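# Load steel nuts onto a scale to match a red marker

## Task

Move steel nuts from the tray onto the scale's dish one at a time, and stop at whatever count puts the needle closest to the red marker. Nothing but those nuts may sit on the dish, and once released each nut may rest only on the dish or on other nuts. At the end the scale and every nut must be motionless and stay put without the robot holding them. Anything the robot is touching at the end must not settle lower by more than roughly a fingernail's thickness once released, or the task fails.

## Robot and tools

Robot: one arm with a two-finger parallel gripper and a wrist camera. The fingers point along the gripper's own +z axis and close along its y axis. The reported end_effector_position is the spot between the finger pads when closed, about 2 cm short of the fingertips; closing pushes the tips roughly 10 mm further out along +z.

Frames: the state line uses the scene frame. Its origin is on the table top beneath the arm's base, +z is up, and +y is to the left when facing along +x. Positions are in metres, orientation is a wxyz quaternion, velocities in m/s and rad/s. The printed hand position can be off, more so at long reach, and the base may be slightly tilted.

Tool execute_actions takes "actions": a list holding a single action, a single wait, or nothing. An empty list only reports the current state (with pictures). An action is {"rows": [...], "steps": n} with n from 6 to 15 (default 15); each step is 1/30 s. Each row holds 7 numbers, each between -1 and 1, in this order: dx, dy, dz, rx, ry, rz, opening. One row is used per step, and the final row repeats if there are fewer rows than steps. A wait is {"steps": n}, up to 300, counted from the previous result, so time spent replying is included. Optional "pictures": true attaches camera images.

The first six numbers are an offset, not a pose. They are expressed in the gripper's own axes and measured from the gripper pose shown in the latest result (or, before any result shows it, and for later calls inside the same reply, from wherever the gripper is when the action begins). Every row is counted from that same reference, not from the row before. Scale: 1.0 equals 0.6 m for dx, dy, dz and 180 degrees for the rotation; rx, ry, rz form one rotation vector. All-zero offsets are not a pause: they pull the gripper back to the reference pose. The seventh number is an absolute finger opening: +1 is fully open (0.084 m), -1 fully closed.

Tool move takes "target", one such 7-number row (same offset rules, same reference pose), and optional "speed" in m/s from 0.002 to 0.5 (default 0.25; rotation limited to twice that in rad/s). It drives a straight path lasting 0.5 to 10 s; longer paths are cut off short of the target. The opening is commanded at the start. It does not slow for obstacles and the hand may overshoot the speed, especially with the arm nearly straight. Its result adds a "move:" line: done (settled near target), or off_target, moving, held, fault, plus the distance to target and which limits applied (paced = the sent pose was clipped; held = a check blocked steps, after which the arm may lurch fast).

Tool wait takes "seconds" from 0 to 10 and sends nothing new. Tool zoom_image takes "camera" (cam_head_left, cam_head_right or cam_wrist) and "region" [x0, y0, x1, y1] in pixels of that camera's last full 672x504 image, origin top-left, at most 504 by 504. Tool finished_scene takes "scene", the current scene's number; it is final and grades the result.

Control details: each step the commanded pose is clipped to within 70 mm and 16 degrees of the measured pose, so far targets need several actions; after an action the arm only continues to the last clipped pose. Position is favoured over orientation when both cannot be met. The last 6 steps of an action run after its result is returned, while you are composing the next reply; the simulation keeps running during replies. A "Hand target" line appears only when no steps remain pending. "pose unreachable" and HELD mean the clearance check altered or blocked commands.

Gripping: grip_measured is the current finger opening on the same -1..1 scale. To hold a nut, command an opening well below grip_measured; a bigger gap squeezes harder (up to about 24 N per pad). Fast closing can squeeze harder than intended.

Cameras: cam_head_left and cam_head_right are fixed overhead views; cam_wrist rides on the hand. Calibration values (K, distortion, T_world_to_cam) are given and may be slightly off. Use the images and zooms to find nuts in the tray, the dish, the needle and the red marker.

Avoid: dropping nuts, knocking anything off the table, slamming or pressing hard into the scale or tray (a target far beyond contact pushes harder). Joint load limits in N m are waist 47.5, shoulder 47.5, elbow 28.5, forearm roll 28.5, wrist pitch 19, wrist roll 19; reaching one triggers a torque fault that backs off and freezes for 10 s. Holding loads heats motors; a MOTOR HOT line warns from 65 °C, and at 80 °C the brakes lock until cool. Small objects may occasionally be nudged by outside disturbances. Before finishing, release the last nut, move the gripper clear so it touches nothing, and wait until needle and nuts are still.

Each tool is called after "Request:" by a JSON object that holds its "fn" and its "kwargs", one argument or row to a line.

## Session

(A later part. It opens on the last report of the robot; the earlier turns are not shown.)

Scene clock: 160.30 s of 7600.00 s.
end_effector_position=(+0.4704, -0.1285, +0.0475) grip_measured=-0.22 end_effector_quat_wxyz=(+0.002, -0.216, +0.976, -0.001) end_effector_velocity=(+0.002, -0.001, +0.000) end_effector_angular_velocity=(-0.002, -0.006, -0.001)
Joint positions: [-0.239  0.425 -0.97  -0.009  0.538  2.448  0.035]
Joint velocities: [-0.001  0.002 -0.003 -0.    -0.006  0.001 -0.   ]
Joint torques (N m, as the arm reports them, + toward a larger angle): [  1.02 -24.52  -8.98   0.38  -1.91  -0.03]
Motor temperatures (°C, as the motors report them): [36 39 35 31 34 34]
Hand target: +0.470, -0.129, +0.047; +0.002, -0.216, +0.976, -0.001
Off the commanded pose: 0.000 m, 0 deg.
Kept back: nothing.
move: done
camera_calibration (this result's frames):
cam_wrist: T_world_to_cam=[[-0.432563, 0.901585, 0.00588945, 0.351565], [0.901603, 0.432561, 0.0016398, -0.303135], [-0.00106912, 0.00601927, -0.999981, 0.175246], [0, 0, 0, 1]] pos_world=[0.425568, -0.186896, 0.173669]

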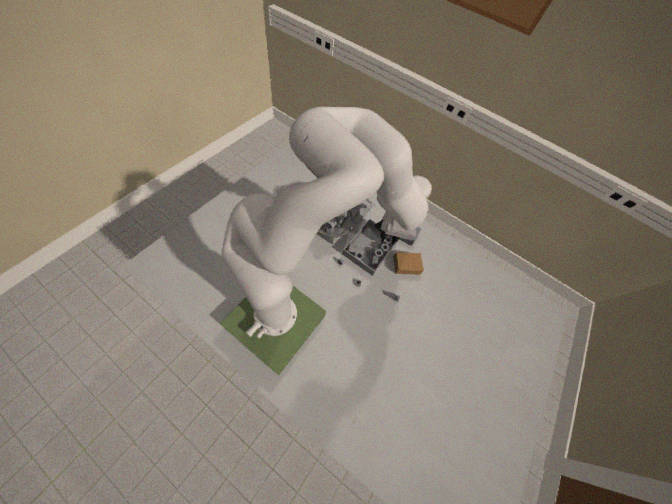

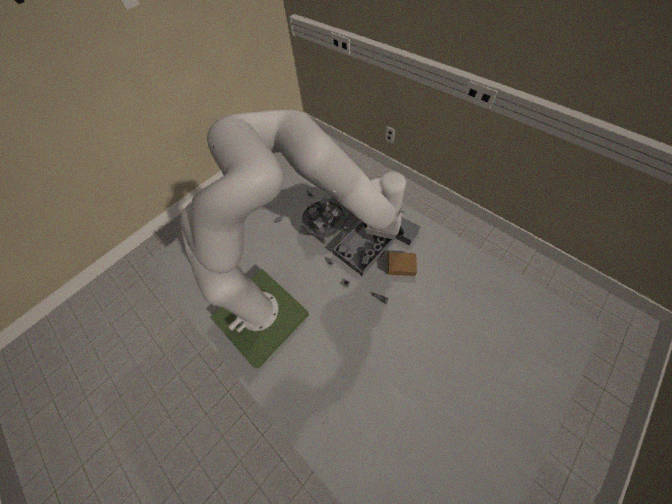

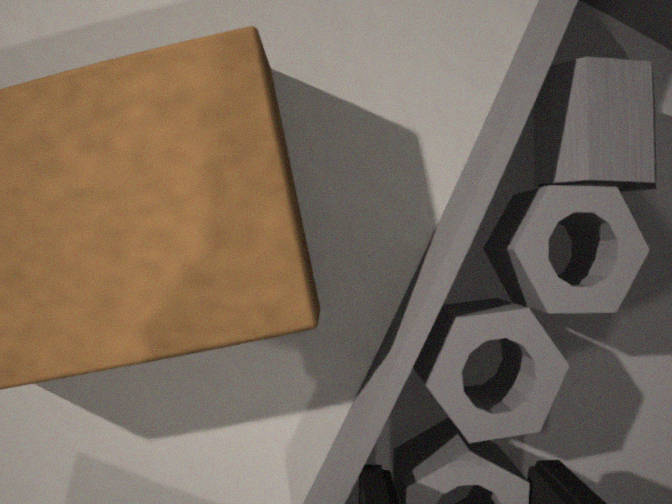

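Request:
{"fn": "execute_actions", "kwargs": {
  "actions": [
    {"rows":[[0,0.001,0,0,0,0,-0.25],[0,0.001,0,0,0,0,-0.29],[0,0.001,0,0,0,0,-0.33],[0,0.001,0,0,0,0,-0.4],[0,0.001,0,0,0,0,-0.5],[0,0.001,0,0,0,0,-0.6]],"steps":12}
  ]
}}

Request:
{"fn": "move", "kwargs": {
  "target": [0,0,-0.155,0,0,0,-0.6],
  "speed": 0.25
}}

Scene clock: 161.00 s of 7600.00 s.
end_effector_position=(+0.4702, -0.1281, +0.0474) grip_measured=-0.34 end_effector_quat_wxyz=(+0.002, -0.216, +0.976, -0.001) end_effector_velocity=(-0.000, -0.001, +0.001) end_effector_angular_velocity=(-0.002, -0.003, -0.002)
Joint positions: [-0.238  0.425 -0.969 -0.009  0.538  2.449  0.029]
Joint velocities: [-0.001 -0.004  0.004 -0.001 -0.003  0.002 -0.   ]
Joint torques (N m, as the arm reports them, + toward a larger angle): [  0.91 -24.87  -9.15   0.6   -1.81   0.01]
Motor temperatures (°C, as the motors report them): [36 39 35 31 34 34]
Steps of this call (steps 1 to 15: nothing new was sent; steps 16 to 21: the first 6 steps of this action). Readings (end_effector_position):
16: (+0.4704, -0.1285, +0.0473)
17: (+0.4704, -0.1284, +0.0473)
19: (+0.4702, -0.1281, +0.0473)
21: the state above

Scene clock: 162.17 s of 7600.00 s.
end_effector_position=(+0.4694, -0.1280, +0.1396) grip_measured=-0.34 end_effector_quat_wxyz=(+0.001, -0.216, +0.976, -0.001) end_effector_velocity=(+0.003, -0.001, +0.005) end_effector_angular_velocity=(-0.002, -0.008, +0.000)
Joint positions: [-0.237  0.217 -0.994 -0.007  0.772  2.448  0.029]
Joint velocities: [ 0.    -0.007 -0.006 -0.     0.005  0.     0.   ]
Joint torques (N m, as the arm reports them, + toward a larger angle): [  0.86 -23.62 -10.65   0.35  -1.93   0.08]
Motor temperatures (°C, as the motors report them): [36 39 35 31 34 34]
Hand target: +0.470, -0.128, +0.140; +0.002, -0.216, +0.976, -0.001
Off your previous action's commanded pose: 0.000 m, 0 deg at its last step (step 6 of this call).
Off the commanded pose: 0.001 m, 0 deg.
Kept back: nothing.
move: done
camera_calibration (this result's frames):
cam_wrist: T_world_to_cam=[[-0.432248, 0.901732, 0.00650167, 0.349902], [0.901751, 0.432255, 0.000309979, -0.302446], [-0.00253086, 0.00599688, -0.999979, 0.268005], [0, 0, 0, 1]] pos_world=[0.424654, -0.186391, 0.265818]

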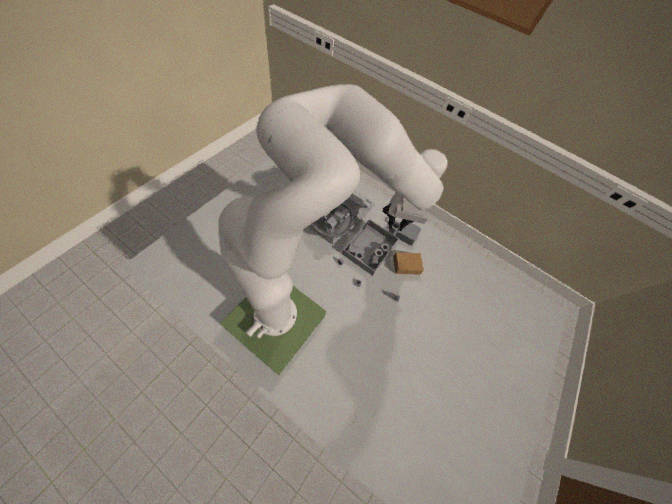

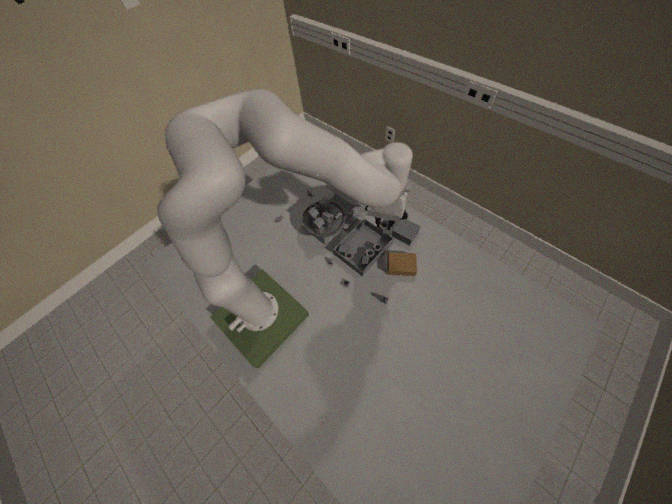

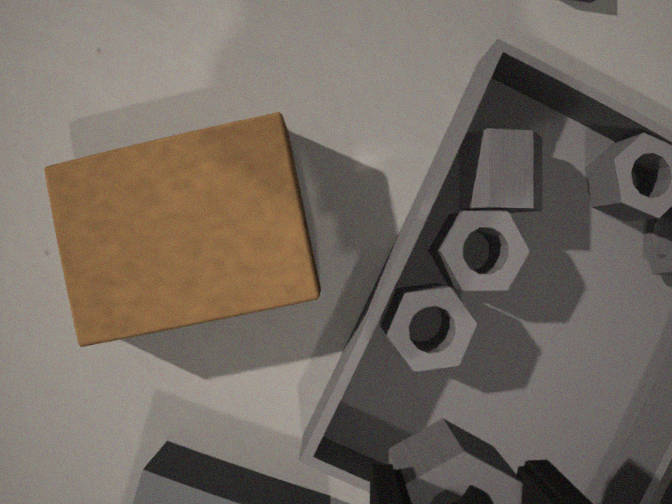

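Request:
{"fn": "move", "kwargs": {
  "target": [-0.0664,0.3056,-0.003,0,0,0.1389,-0.6],
  "speed": 0.35
}}

Scene clock: 163.67 s of 7600.00 s.
end_effector_position=(+0.4289, +0.0544, +0.1411) grip_measured=-0.34 end_effector_quat_wxyz=(+0.001, +0.000, +1.000, -0.001) end_effector_velocity=(+0.001, +0.002, +0.002) end_effector_angular_velocity=(-0.008, -0.003, -0.003)
Joint positions: [ 0.157  0.056 -0.785 -0.011  0.726  3.281  0.029]
Joint velocities: [ 0.008 -0.002 -0.003 -0.012  0.003  0.02  -0.   ]
Joint torques (N m, as the arm reports them, + toward a larger angle): [  0.94 -19.91 -10.31   0.51  -2.25   0.17]
Motor temperatures (°C, as the motors report them): [36 39 35 31 34 34]
Hand target: +0.429, +0.055, +0.141; +0.001, +0.000, +1.000, -0.001
Off the commanded pose: 0.001 m, 0 deg.
Kept back: nothing.
move: done
camera_calibration (this result's frames):
cam_wrist: T_world_to_cam=[[-0.0107496, 0.99992, 0.00664589, -0.0182475], [0.999942, 0.0107414, 0.00125781, -0.364104], [0.00118632, 0.00665902, -0.999977, 0.26676], [0, 0, 0, 1]] pos_world=[0.36357, 0.0203807, 0.267333]

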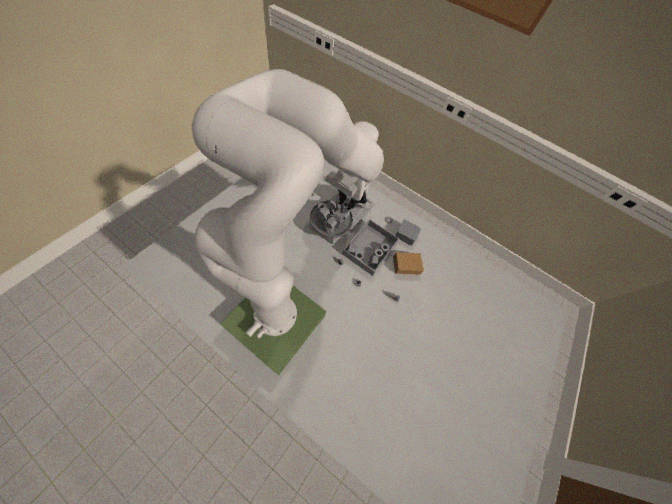

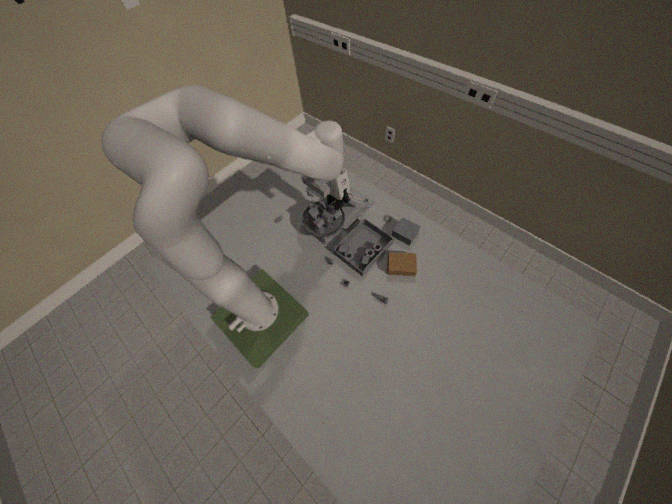

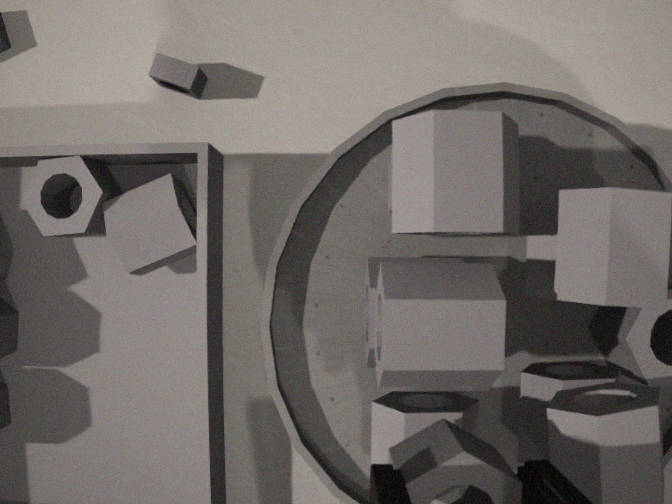

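Request:
{"fn": "move", "kwargs": {
  "target": [0.002,-0.002,0.0165,0,0,0,-0.6],
  "speed": 0.03
}}

Scene clock: 165.77 s of 7600.00 s.
end_effector_position=(+0.4278, +0.0533, +0.1316) grip_measured=-0.34 end_effector_quat_wxyz=(+0.001, +0.000, +1.000, -0.001) end_effector_velocity=(+0.000, -0.000, -0.001) end_effector_angular_velocity=(+0.002, -0.003, -0.002)
Joint positions: [ 0.154  0.073 -0.773 -0.012  0.696  3.279  0.029]
Joint velocities: [-0.001  0.002  0.002  0.002 -0.007 -0.001  0.   ]
Joint torques (N m, as the arm reports them, + toward a larger angle): [  0.76 -19.71  -9.84   0.39  -2.27  -0.07]
Motor temperatures (°C, as the motors report them): [36 39 36 31 34 34]
Hand target: +0.428, +0.053, +0.131; +0.001, +0.000, +1.000, -0.001
Off the commanded pose: 0.000 m, 0 deg.
Kept back: nothing.
move: done
camera_calibration (this result's frames):
cam_wrist: T_world_to_cam=[[-0.0108051, 0.999919, 0.00673433, -0.0170644], [0.99994, 0.0107947, 0.00157774, -0.363073], [0.00150492, 0.00675098, -0.999976, 0.257099], [0, 0, 0, 1]] pos_world=[0.36248, 0.0192466, 0.257781]

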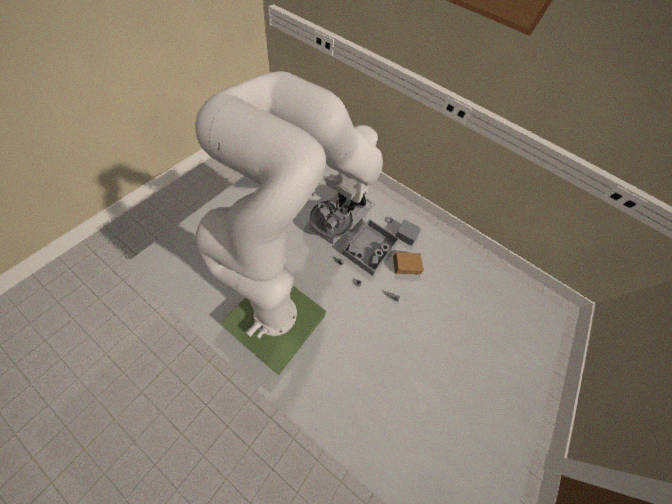

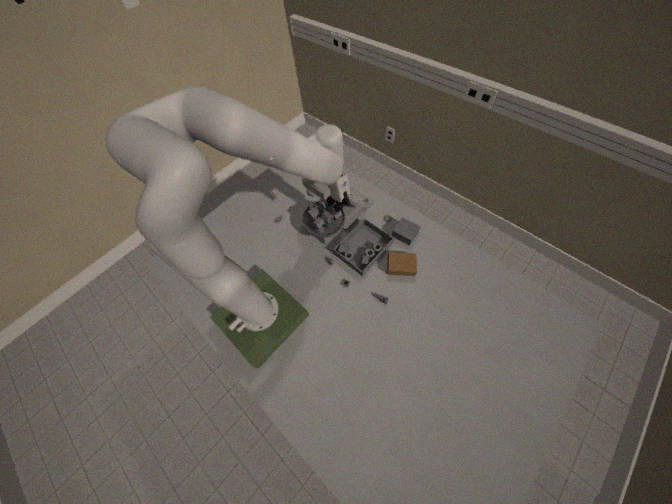

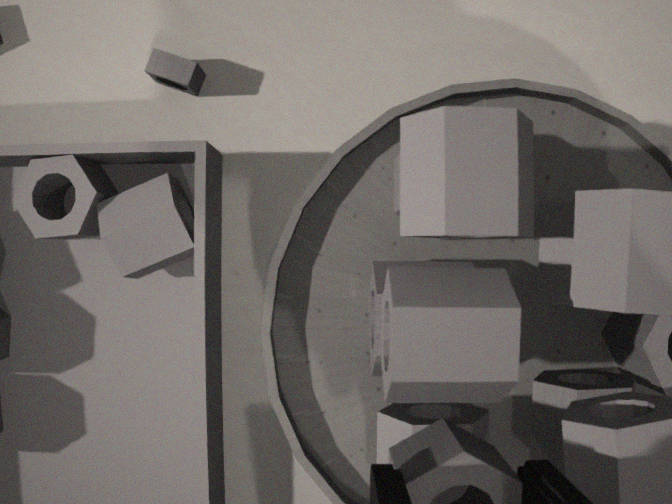

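Nearly touching. Lower ~1.5 mm while opening.

Request:
{"fn": "execute_actions", "kwargs": {
  "actions": [
    {"rows":[[0,0,0.001,0,0,0,-0.6],[0,0,0.0018,0,0,0,-0.6],[0,0,0.0025,0,0,0,-0.6],[0,0,0.0025,0,0,0,-0.6],[0,0,0.0025,0,0,0,-0.6],[0,0,0.0025,0,0,0,-0.5],[0,0,0.0025,0,0,0,-0.4],[0,0,0.0025,0,0,0,-0.33],[0,0,0.0025,0,0,0,-0.28],[0,0,0.0025,0,0,0,-0.23]],"steps":15}
  ]
}}

Request:
{"fn": "move", "kwargs": {
  "target": [0,0,-0.05,0,0,0,-0.23],
  "speed": 0.12
}}

Request:
{"fn": "move", "kwargs": {
  "target": [-0.095,0.15,-0.13,0,0,-0.5,-0.23],
  "speed": 0.5
}}

Scene clock: 166.27 s of 7600.00 s.
end_effector_position=(+0.4280, +0.0533, +0.1305) grip_measured=-0.34 end_effector_quat_wxyz=(+0.002, +0.000, +1.000, -0.001) end_effector_velocity=(+0.001, +0.000, -0.001) end_effector_angular_velocity=(+0.000, -0.002, -0.001)
Joint positions: [ 0.154  0.076 -0.773 -0.012  0.692  3.279  0.029]
Joint velocities: [ 0.     0.002  0.001  0.    -0.006  0.001  0.018]
Joint torques (N m, as the arm reports them, + toward a larger angle): [  1.03 -18.78  -9.65   0.74  -2.16   0.16]
Motor temperatures (°C, as the motors report them): [36 39 36 31 34 34]
Steps of this call (steps 1 to 6: nothing new was sent; steps 7 to 15: the first 9 steps of this action). Readings (end_effector_position):
7: (+0.4278, +0.0533, +0.1314)
8: (+0.4278, +0.0533, +0.1314)
10: (+0.4280, +0.0533, +0.1311)
14: (+0.4280, +0.0533, +0.1306)
15: the state above

Scene clock: 167.43 s of 7600.00 s.
end_effector_position=(+0.4276, +0.0532, +0.1597) grip_measured=-0.25 end_effector_quat_wxyz=(+0.001, +0.000, +1.000, -0.001) end_effector_velocity=(+0.001, +0.000, +0.002) end_effector_angular_velocity=(-0.001, -0.002, +0.002)
Joint positions: [ 0.155  0.013 -0.797 -0.011  0.78   3.278  0.033]
Joint velocities: [ 0.    -0.003 -0.004 -0.001  0.006 -0.    -0.   ]
Joint torques (N m, as the arm reports them, + toward a larger angle): [  0.69 -19.24 -10.37   0.52  -2.     0.04]
Motor temperatures (°C, as the motors report them): [36 39 36 31 34 34]
Hand target: +0.428, +0.053, +0.160; +0.001, +0.000, +1.000, -0.001
Off your previous action's commanded pose: 0.000 m, 0 deg at its last step (step 6 of this call).
Off the commanded pose: 0.000 m, 0 deg.
Kept back: nothing.
move: done
camera_calibration (this result's frames):
cam_wrist: T_world_to_cam=[[-0.0106678, 0.999922, 0.00652909, -0.0172097], [0.999943, 0.0106615, 0.00100795, -0.362768], [0.00093826, 0.00653946, -0.999978, 0.285388], [0, 0, 0, 1]] pos_world=[0.362295, 0.0192097, 0.28586]

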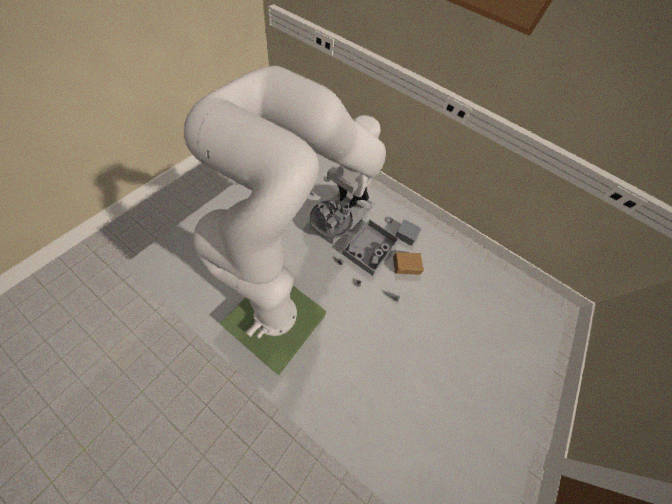

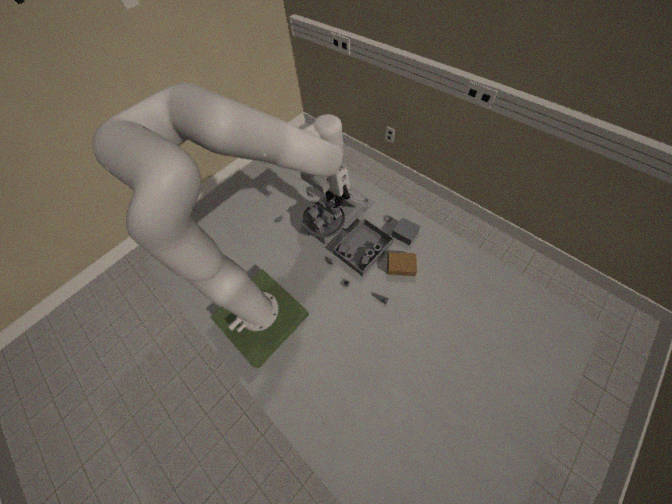

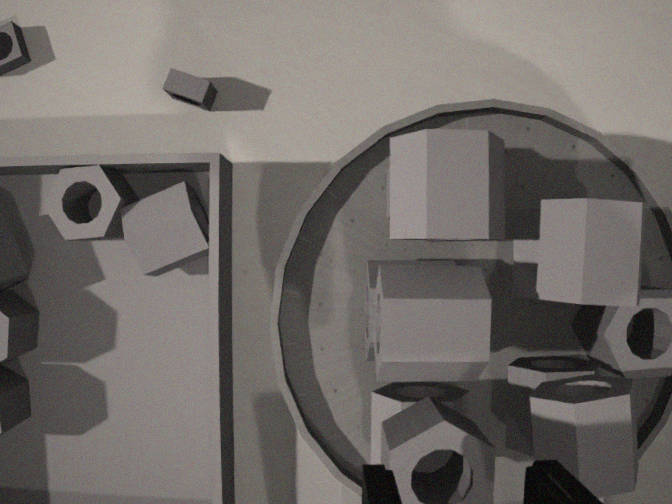

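Scene clock: 169.63 s of 7600.00 s.
end_effector_position=(+0.4848, +0.1426, +0.2377) grip_measured=-0.25 end_effector_quat_wxyz=(-0.000, +0.706, -0.708, +0.002) end_effector_velocity=(+0.001, +0.001, +0.000) end_effector_angular_velocity=(+0.001, +0.002, +0.011)
Joint positions: [ 0.319  0.139 -1.196 -0.01   1.055  1.87   0.033]
Joint velocities: [ 0.     0.004 -0.006  0.002  0.004 -0.011 -0.   ]
Joint torques (N m, as the arm reports them, + toward a larger angle): [  0.87 -23.79 -11.38   0.22  -2.07  -0.06]
Motor temperatures (°C, as the motors report them): [36 39 36 31 34 34]
Hand target: +0.485, +0.143, +0.238; -0.000, +0.707, -0.708, +0.002
Off the commanded pose: 0.001 m, 0 deg.
Kept back: nothing.
move: done
camera_calibration (this result's frames):
cam_wrist: T_world_to_cam=[[-0.999944, -0.00911287, 0.00532815, 0.517288], [-0.00913414, 0.99995, -0.00398111, -0.0717545], [-0.00529161, -0.00402956, -0.999978, 0.367304], [0, 0, 0, 1]] pos_world=[0.518548, 0.077945, 0.364254]

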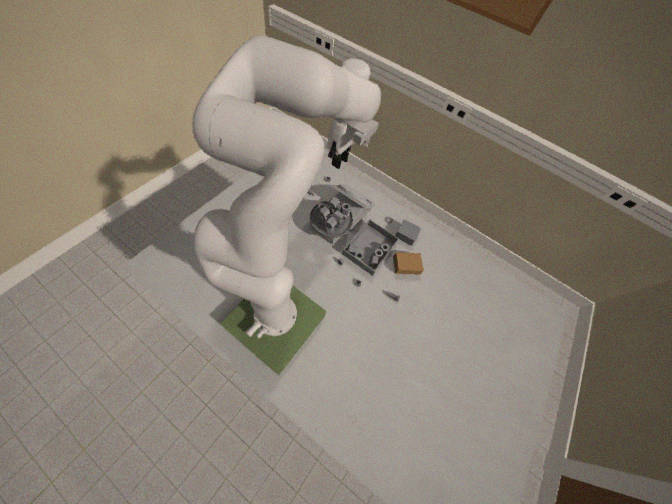

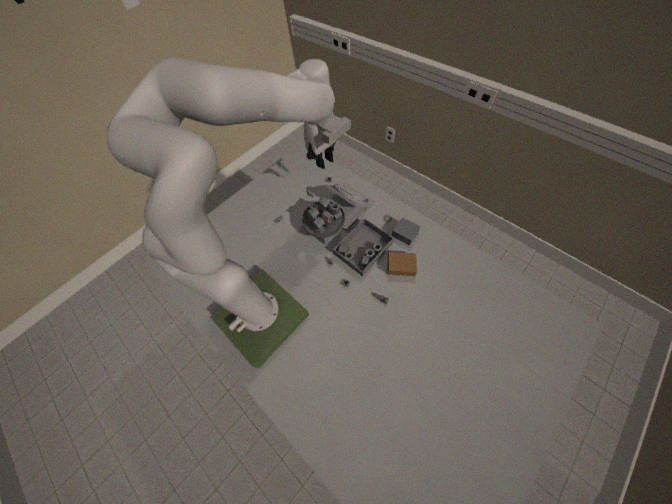

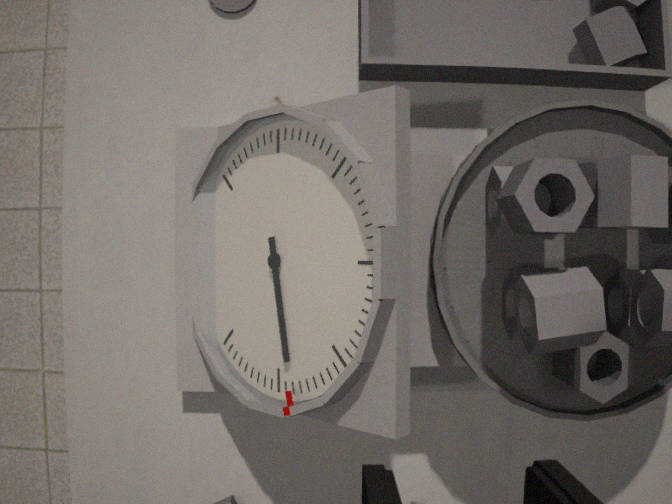

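Needle is on the marker with 11 nuts.

Request:
{"fn": "wait", "kwargs": {
  "seconds": 1
}}

Request:
{"fn": "finished_scene", "kwargs": {
  "scene": 1
}}

Scene clock: 170.77 s of 7600.00 s.
end_effector_position=(+0.4849, +0.1428, +0.2378) grip_measured=-0.25 end_effector_quat_wxyz=(-0.000, +0.707, -0.708, +0.002) end_effector_velocity=(+0.000, +0.000, +0.000) end_effector_angular_velocity=(-0.000, -0.002, +0.001)
Joint positions: [ 0.319  0.139 -1.197 -0.01   1.055  1.869  0.033]
Joint velocities: [ 0.    -0.     0.001 -0.001 -0.002 -0.    -0.   ]
Joint torques (N m, as the arm reports them, + toward a larger angle): [  1.33 -23.27 -11.34   0.29  -2.02  -0.09]
Motor temperatures (°C, as the motors report them): [36 39 36 31 34 34]
Hand target: +0.485, +0.143, +0.238; -0.000, +0.707, -0.708, +0.002
Off the commanded pose: 0.001 m, 0 deg.
Kept back: nothing.
Steps of this call (steps 1 to 34: nothing new was sent). Readings (end_effector_position):
1: (+0.4848, +0.1427, +0.2377)
2: (+0.4848, +0.1427, +0.2377)
4: (+0.4849, +0.1427, +0.2378)
8: (+0.4849, +0.1427, +0.2378)
34: the state above
camera_calibration (this result's frames):
cam_wrist: T_world_to_cam=[[-0.999934, -0.0101632, 0.00536893, 0.517523], [-0.0101836, 0.999941, -0.00378052, -0.0714056], [-0.00533019, -0.00383494, -0.999978, 0.367419], [0, 0, 0, 1]] pos_world=[0.51872, 0.0780701, 0.364362]

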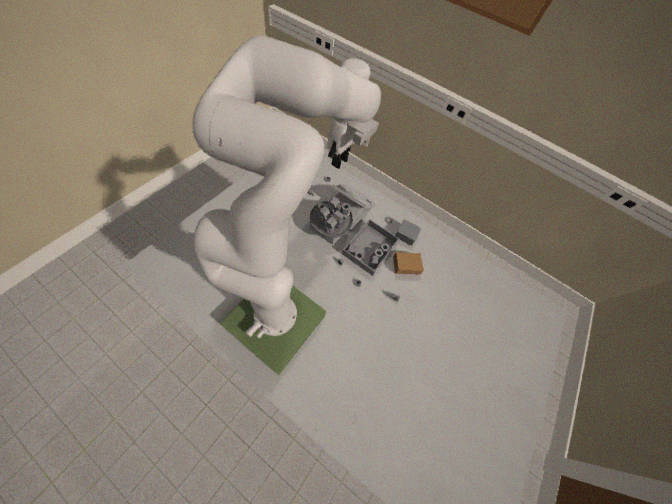

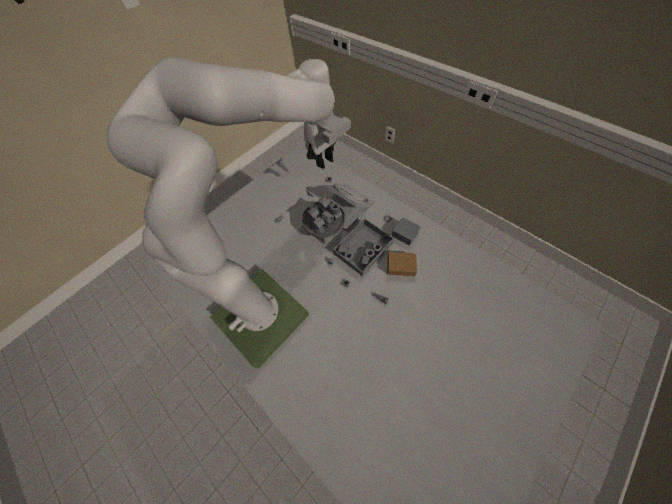

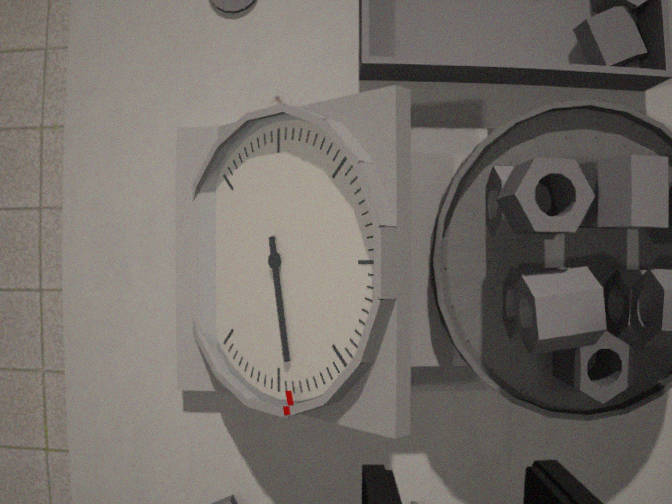

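The scene is finished: the task was done.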